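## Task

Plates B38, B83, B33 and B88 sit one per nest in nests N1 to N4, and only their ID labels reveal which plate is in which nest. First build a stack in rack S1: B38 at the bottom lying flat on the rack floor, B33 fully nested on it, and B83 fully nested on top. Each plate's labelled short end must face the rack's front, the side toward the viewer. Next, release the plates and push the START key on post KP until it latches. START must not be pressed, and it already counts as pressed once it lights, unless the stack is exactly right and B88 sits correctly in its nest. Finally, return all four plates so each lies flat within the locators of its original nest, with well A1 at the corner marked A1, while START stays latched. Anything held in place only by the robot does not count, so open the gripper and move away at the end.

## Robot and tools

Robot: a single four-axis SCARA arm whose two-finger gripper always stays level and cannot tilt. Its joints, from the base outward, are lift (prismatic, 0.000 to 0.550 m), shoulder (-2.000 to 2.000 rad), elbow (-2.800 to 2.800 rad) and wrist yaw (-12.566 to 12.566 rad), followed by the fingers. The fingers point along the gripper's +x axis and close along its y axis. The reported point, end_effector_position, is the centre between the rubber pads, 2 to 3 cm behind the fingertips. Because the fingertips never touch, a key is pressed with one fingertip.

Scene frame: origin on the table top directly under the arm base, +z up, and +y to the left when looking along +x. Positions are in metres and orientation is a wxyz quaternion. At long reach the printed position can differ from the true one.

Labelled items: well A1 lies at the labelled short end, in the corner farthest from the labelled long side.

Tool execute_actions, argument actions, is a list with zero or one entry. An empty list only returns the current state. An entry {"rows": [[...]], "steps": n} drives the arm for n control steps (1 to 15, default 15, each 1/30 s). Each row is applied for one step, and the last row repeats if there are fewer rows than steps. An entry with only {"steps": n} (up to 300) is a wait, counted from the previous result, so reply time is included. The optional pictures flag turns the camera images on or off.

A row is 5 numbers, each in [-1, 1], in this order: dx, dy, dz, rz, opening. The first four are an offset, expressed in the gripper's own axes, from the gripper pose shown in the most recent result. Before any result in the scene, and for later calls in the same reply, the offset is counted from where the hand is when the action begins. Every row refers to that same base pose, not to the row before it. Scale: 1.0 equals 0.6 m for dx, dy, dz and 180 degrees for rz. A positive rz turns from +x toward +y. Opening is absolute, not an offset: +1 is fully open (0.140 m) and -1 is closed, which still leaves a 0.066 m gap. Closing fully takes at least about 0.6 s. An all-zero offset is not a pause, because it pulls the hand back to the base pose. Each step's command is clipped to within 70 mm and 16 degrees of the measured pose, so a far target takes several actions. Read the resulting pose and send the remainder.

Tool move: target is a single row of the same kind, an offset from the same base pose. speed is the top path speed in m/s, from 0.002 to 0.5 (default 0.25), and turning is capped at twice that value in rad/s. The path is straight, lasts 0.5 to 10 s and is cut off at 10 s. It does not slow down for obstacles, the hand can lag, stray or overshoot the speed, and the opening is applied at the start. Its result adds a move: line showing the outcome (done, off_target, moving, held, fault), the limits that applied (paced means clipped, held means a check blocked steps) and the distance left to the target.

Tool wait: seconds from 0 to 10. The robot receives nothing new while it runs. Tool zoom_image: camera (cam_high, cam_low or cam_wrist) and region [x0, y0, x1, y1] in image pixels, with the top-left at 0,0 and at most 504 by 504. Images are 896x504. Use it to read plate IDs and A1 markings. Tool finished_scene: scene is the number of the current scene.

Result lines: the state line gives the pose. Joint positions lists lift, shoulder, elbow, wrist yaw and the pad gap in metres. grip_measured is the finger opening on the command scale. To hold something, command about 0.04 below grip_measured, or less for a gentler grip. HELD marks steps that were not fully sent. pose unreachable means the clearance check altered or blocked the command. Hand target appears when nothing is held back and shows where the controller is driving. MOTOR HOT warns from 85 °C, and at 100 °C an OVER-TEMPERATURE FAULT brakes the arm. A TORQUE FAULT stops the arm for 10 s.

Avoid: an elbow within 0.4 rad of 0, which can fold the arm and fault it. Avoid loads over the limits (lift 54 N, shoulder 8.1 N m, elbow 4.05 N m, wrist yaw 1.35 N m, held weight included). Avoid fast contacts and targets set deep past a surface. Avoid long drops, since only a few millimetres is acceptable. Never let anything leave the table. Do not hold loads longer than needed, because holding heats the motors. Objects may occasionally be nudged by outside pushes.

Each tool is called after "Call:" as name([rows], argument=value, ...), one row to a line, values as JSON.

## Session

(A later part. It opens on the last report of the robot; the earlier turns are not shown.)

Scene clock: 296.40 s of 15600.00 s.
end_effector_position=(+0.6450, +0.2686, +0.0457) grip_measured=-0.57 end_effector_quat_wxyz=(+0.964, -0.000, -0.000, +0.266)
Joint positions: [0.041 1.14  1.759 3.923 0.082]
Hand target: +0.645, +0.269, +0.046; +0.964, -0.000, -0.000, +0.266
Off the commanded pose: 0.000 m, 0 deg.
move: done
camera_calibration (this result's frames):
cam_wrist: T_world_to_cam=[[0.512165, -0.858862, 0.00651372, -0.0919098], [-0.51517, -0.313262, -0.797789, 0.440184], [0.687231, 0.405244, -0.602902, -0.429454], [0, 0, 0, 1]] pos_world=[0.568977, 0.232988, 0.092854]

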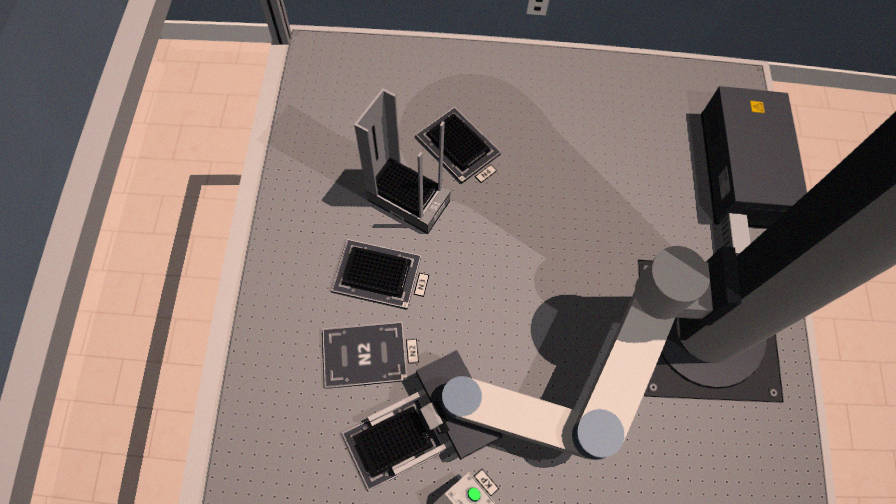

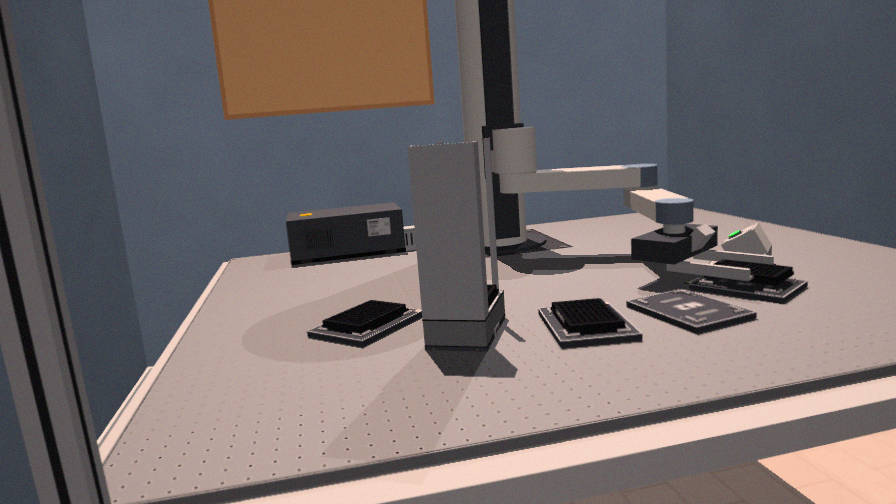

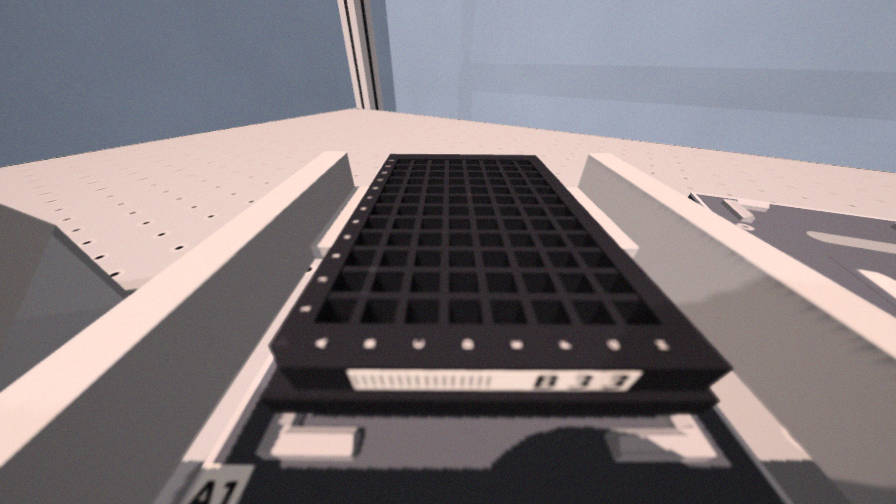

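Call:
move(target=[0.0008,-0.0009,-0.004,0,-0.62], speed=0.015)

Call:
move(target=[0,0,-0.016,0,-0.62], speed=0.015)

Call:
move(target=[0,0,0,0,-0.1])

Call:
move(target=[-0.28,0,0.065,0,-0.1])

Scene clock: 301.27 s of 15600.00 s.
end_effector_position=(+0.6457, +0.2684, +0.0433) grip_measured=-0.57 end_effector_quat_wxyz=(+0.964, -0.000, -0.000, +0.266)
Joint positions: [0.038 1.138 1.762 3.923 0.082]
Hand target: +0.646, +0.268, +0.043; +0.964, -0.000, -0.000, +0.266
Off the commanded pose: 0.000 m, 0 deg.
After step 90, 1.17 s passed at rest.
move: done
camera_calibration (this result's frames):
cam_wrist: T_world_to_cam=[[0.512406, -0.858719, 0.00651372, -0.0925406], [-0.515082, -0.313406, -0.797789, 0.438551], [0.687117, 0.405437, -0.602902, -0.431232], [0, 0, 0, 1]] pos_world=[0.569616, 0.232816, 0.0904829]

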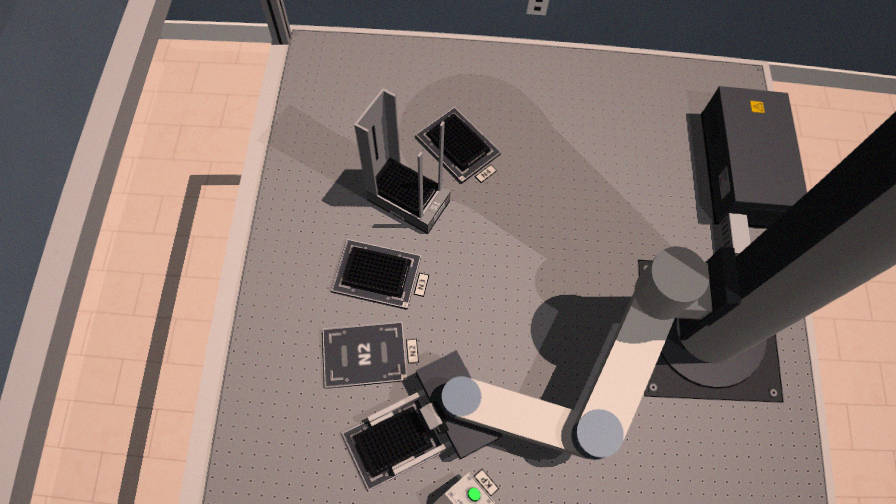

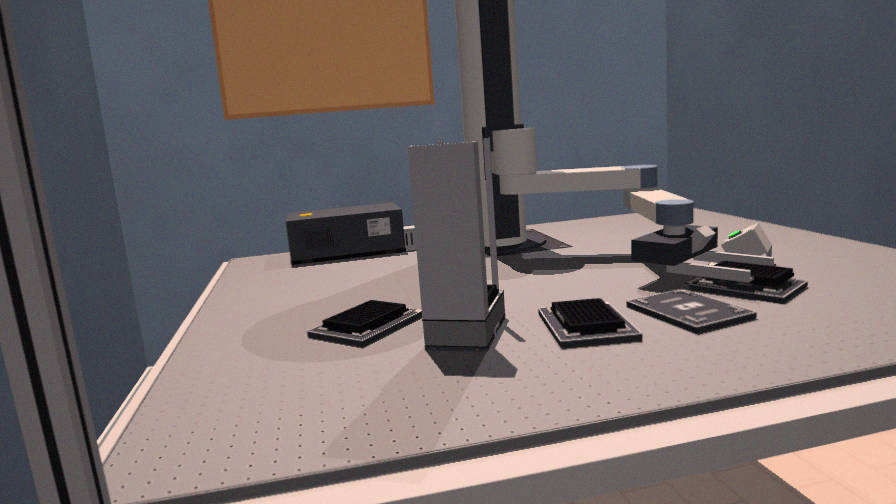

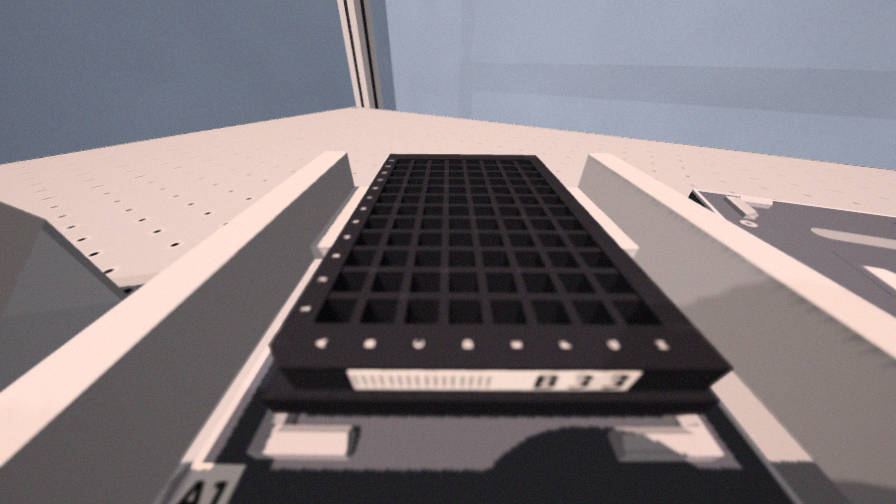

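Scene clock: 302.13 s of 15600.00 s.
end_effector_position=(+0.6457, +0.2685, +0.0337) grip_measured=-0.57 end_effector_quat_wxyz=(+0.964, -0.000, -0.000, +0.266)
Joint positions: [0.029 1.138 1.762 3.923 0.082]
Hand target: +0.646, +0.268, +0.034; +0.964, -0.000, -0.000, +0.266
Off the commanded pose: 0.000 m, 0 deg.
move: done
camera_calibration (this result's frames):
cam_wrist: T_world_to_cam=[[0.51262, -0.858591, 0.00651372, -0.0925783], [-0.515004, -0.313535, -0.797789, 0.430872], [0.687016, 0.405608, -0.602902, -0.437032], [0, 0, 0, 1]] pos_world=[0.569606, 0.23287, 0.0808603]

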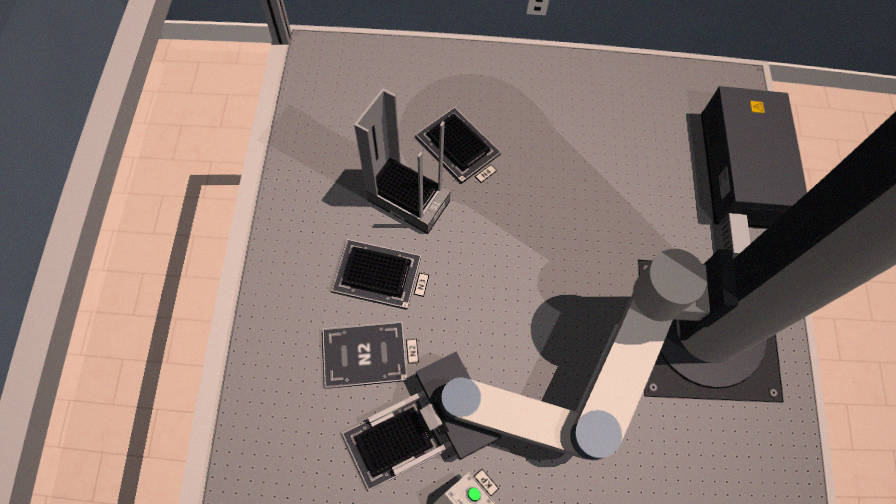

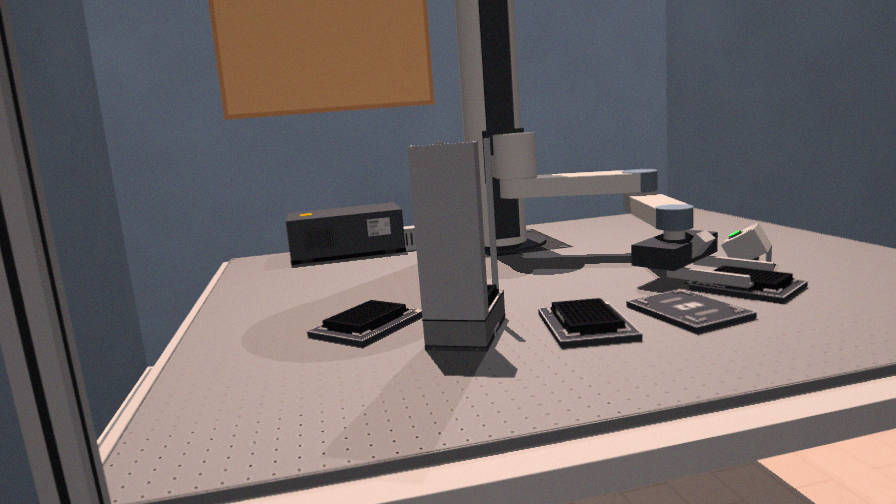

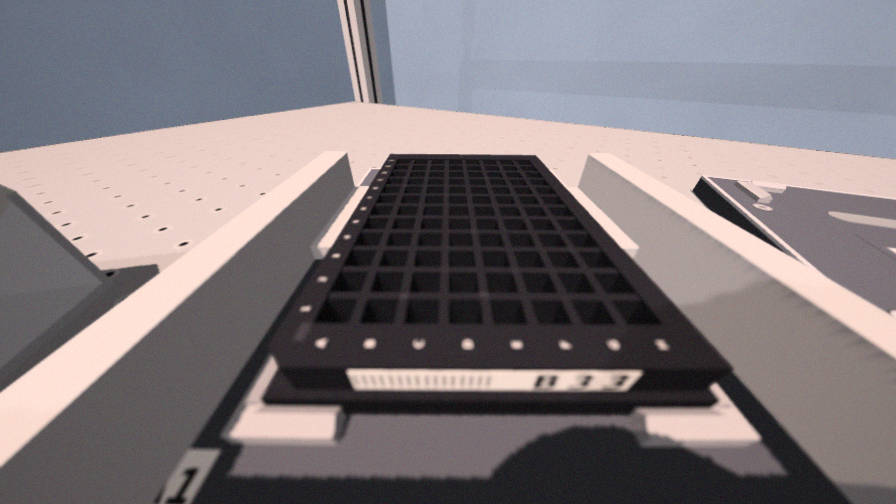

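Scene clock: 302.63 s of 15600.00 s.
end_effector_position=(+0.6457, +0.2685, +0.0337) grip_measured=-0.10 end_effector_quat_wxyz=(+0.964, -0.000, -0.000, +0.266)
Joint positions: [0.029 1.138 1.762 3.923 0.099]
Hand target: +0.646, +0.268, +0.034; +0.964, -0.000, -0.000, +0.266
Off the commanded pose: 0.000 m, 0 deg.
move: done
camera_calibration (this result's frames):
cam_wrist: T_world_to_cam=[[0.512621, -0.85859, 0.00651372, -0.0925788], [-0.515004, -0.313535, -0.797789, 0.430872], [0.687016, 0.405608, -0.602902, -0.437032], [0, 0, 0, 1]] pos_world=[0.569607, 0.23287, 0.0808604]

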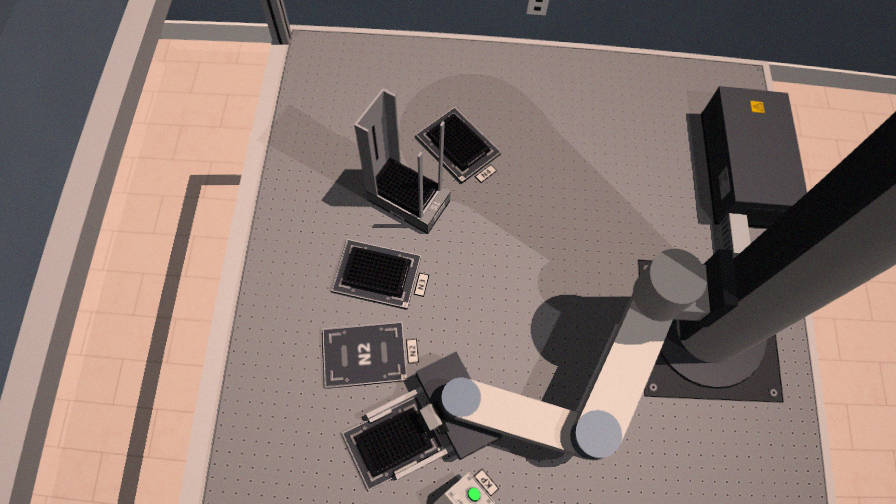

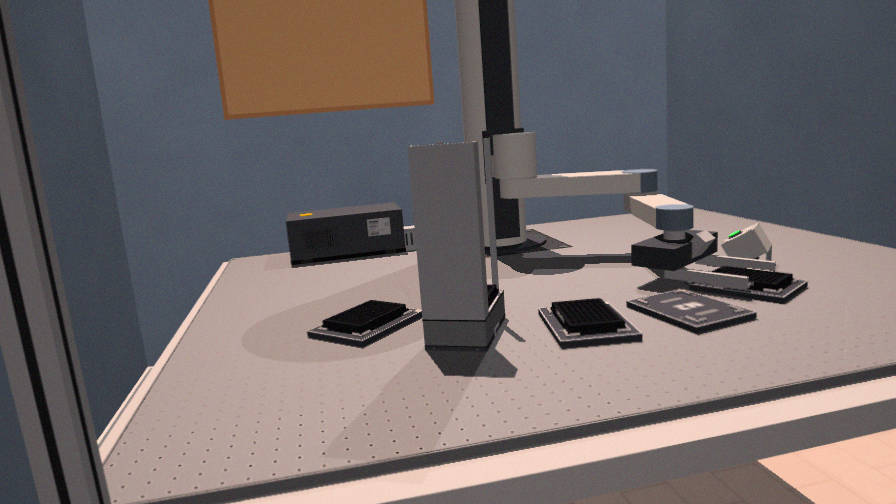

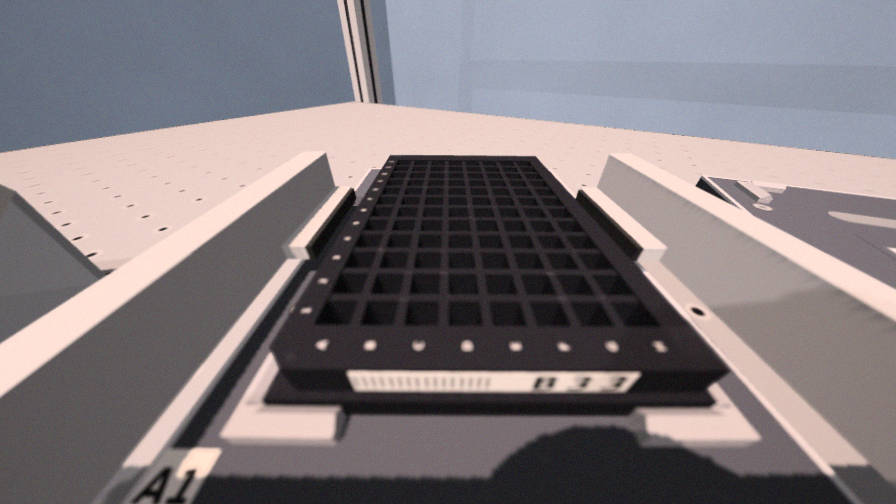

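Scene clock: 303.73 s of 15600.00 s.
end_effector_position=(+0.5015, +0.1822, +0.0727) grip_measured=-0.10 end_effector_quat_wxyz=(+0.964, -0.000, -0.000, +0.266)
Joint positions: [0.068 1.447 0.922 4.454 0.099]
Hand target: +0.502, +0.182, +0.073; +0.964, -0.000, -0.000, +0.266
Off the commanded pose: 0.000 m, 0 deg.
move: done
camera_calibration (this result's frames):
cam_wrist: T_world_to_cam=[[0.512431, -0.858704, 0.00651372, -0.0929634], [-0.515073, -0.313421, -0.797789, 0.360743], [0.687106, 0.405457, -0.602902, -0.279461], [0, 0, 0, 1]] pos_world=[0.425465, 0.146546, 0.119914]

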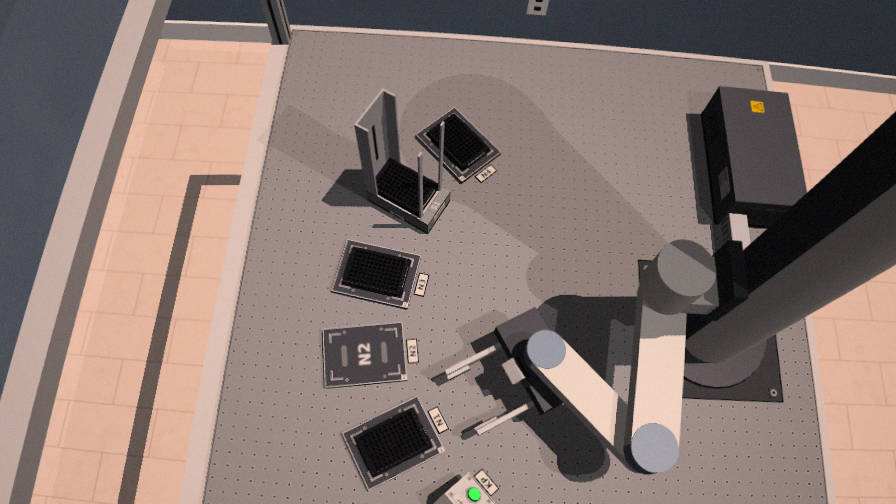

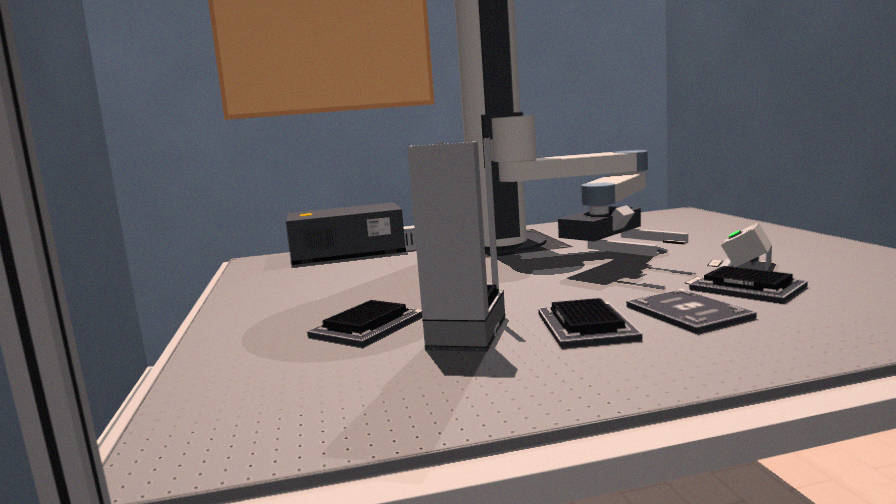

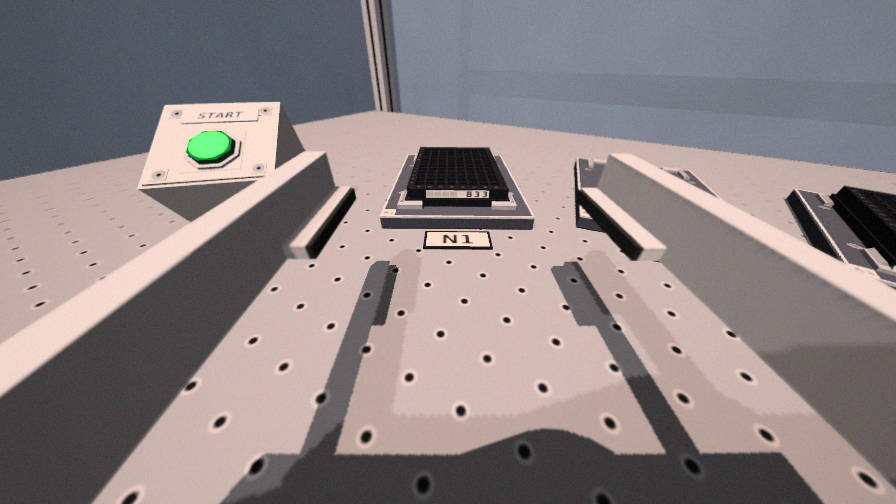

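Call:
move(target=[-0.2886,-0.5328,0.004,-0.3233,0.3], speed=0.35)

Call:
move(target=[0.2828,0,0,0,0.3], speed=0.15)

Call:
move(target=[0,0,-0.004,0,-0.45], speed=0.02)

Scene clock: 309.63 s of 15600.00 s.
end_effector_position=(+0.5171, -0.1812, +0.0750) grip_measured=+0.30 end_effector_quat_wxyz=(+0.972, -0.000, -0.000, -0.236)
Joint positions: [0.07  0.445 0.979 4.382 0.114]
Hand target: +0.517, -0.181, +0.075; +0.972, -0.000, -0.000, -0.236
Off the commanded pose: 0.000 m, 0 deg.
After step 90, 1.00 s passed at rest.
move: done
camera_calibration (this result's frames):
cam_wrist: T_world_to_cam=[[-0.459609, -0.888098, 0.00651372, 0.0843723], [-0.537847, 0.272496, -0.797789, 0.37468], [0.706739, -0.370174, -0.602902, -0.292112], [0, 0, 0, 1]] pos_world=[0.446746, -0.1353, 0.122251]

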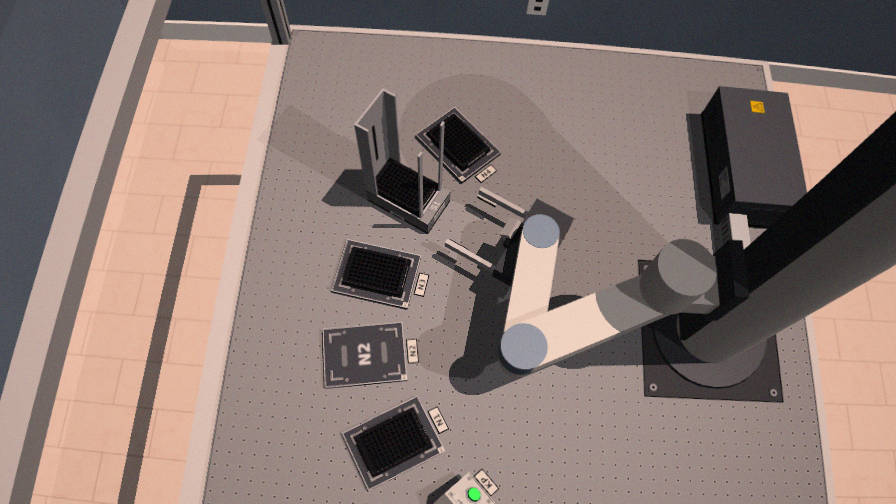

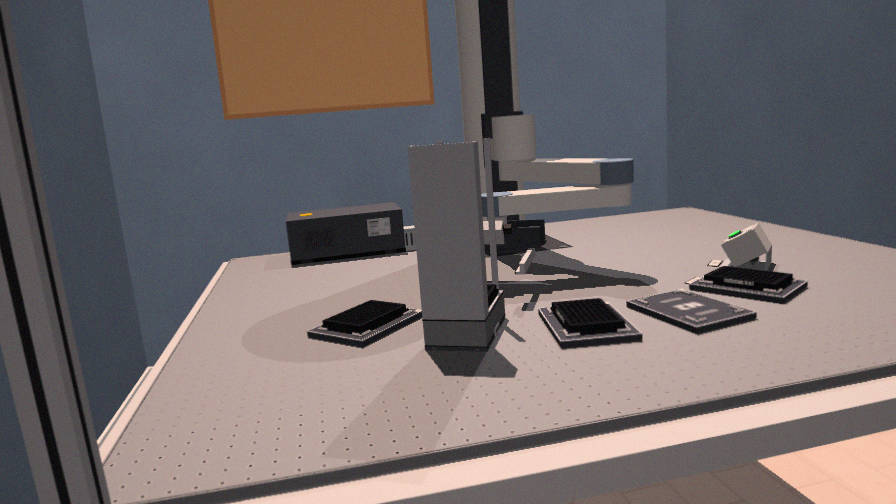

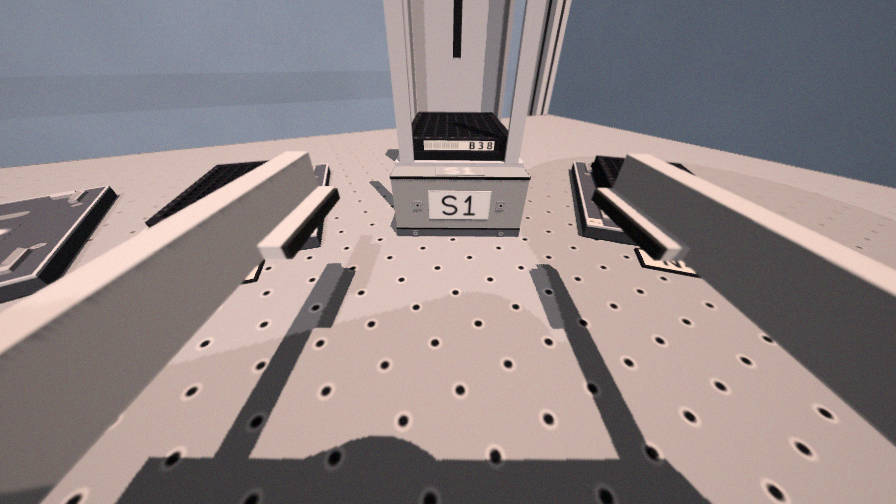

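Scene clock: 311.13 s of 15600.00 s.
end_effector_position=(+0.6679, -0.2589, +0.0751) grip_measured=+0.30 end_effector_quat_wxyz=(+0.972, -0.000, -0.000, -0.236)
Joint positions: [0.07  0.099 1.855 3.852 0.114]
Hand target: +0.668, -0.259, +0.075; +0.972, -0.000, -0.000, -0.236
Off the commanded pose: 0.000 m, 0 deg.
move: done
camera_calibration (this result's frames):
cam_wrist: T_world_to_cam=[[-0.459478, -0.888165, 0.00651372, 0.0844888], [-0.537887, 0.272416, -0.797789, 0.476987], [0.706794, -0.37007, -0.602902, -0.427478], [0, 0, 0, 1]] pos_world=[0.597525, -0.213096, 0.122257]

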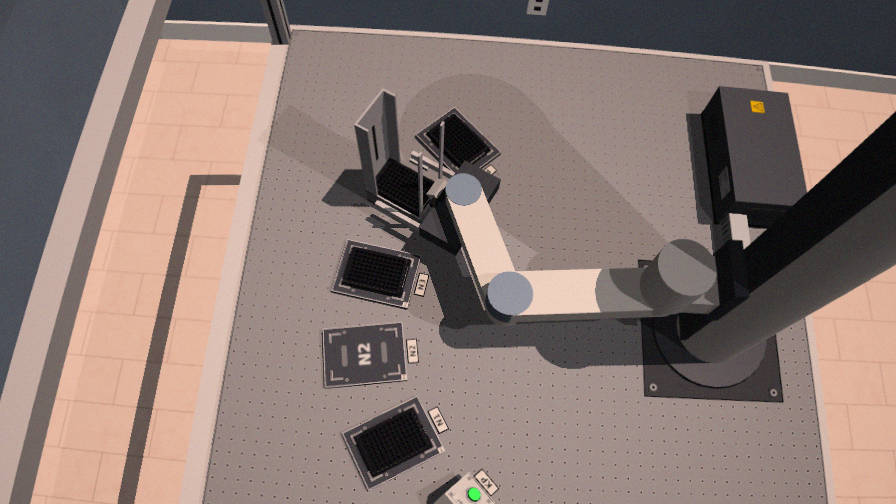

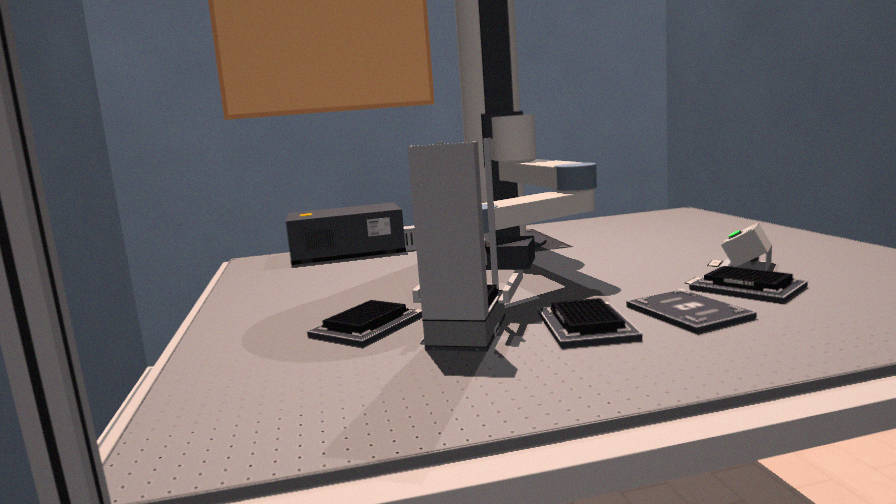

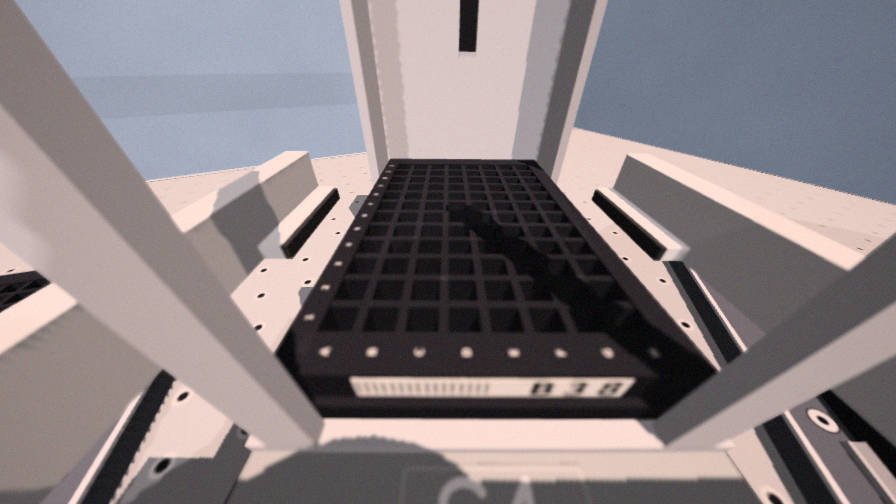

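Scene clock: 311.83 s of 15600.00 s.
end_effector_position=(+0.6679, -0.2589, +0.0727) grip_measured=-0.45 end_effector_quat_wxyz=(+0.972, -0.000, -0.000, -0.236)
Joint positions: [0.068 0.099 1.855 3.852 0.086]
Hand target: +0.668, -0.259, +0.073; +0.972, -0.000, -0.000, -0.236
Off the commanded pose: 0.000 m, 0 deg.
move: done
camera_calibration (this result's frames):
cam_wrist: T_world_to_cam=[[-0.459482, -0.888163, 0.00651372, 0.0845066], [-0.537886, 0.272419, -0.797789, 0.475108], [0.706792, -0.370073, -0.602902, -0.428898], [0, 0, 0, 1]] pos_world=[0.597525, -0.213096, 0.119902]

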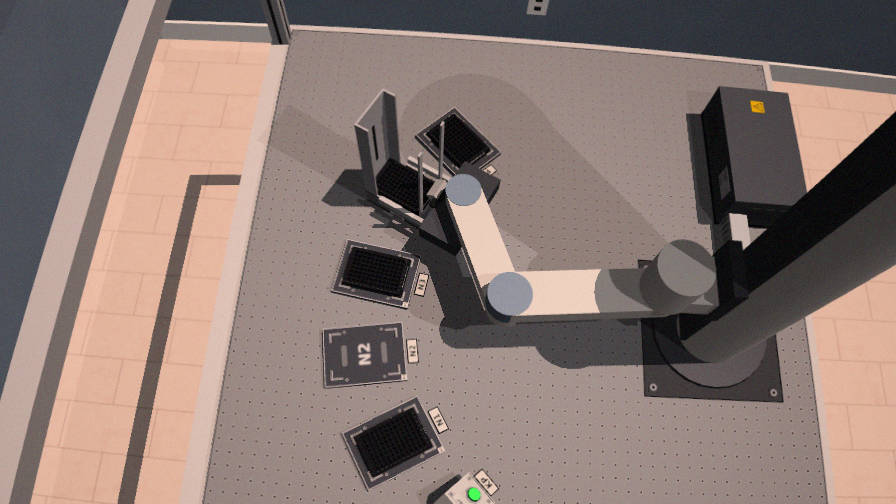

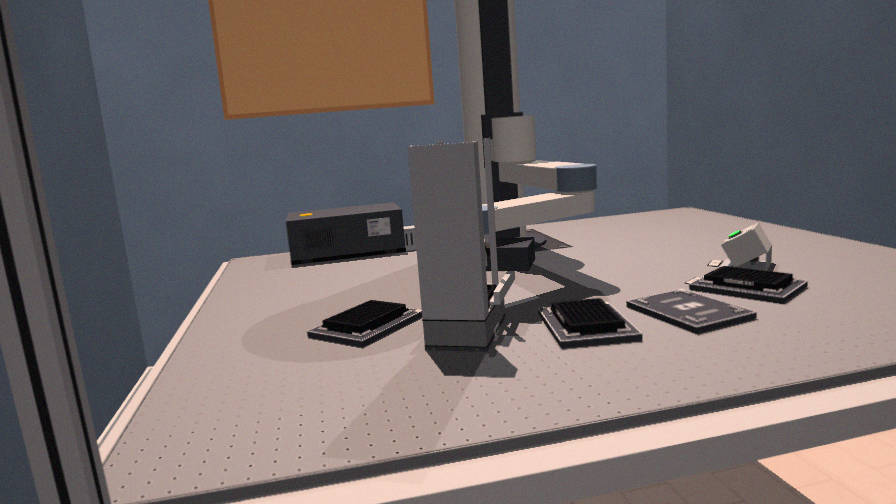

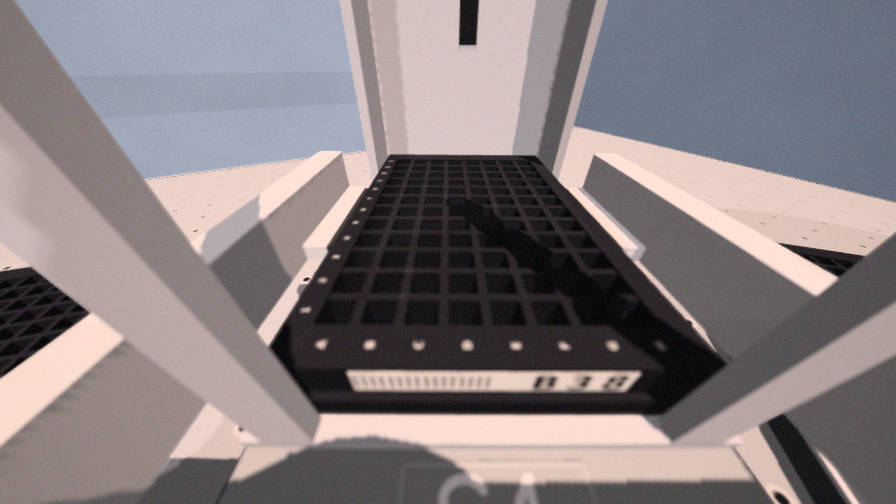

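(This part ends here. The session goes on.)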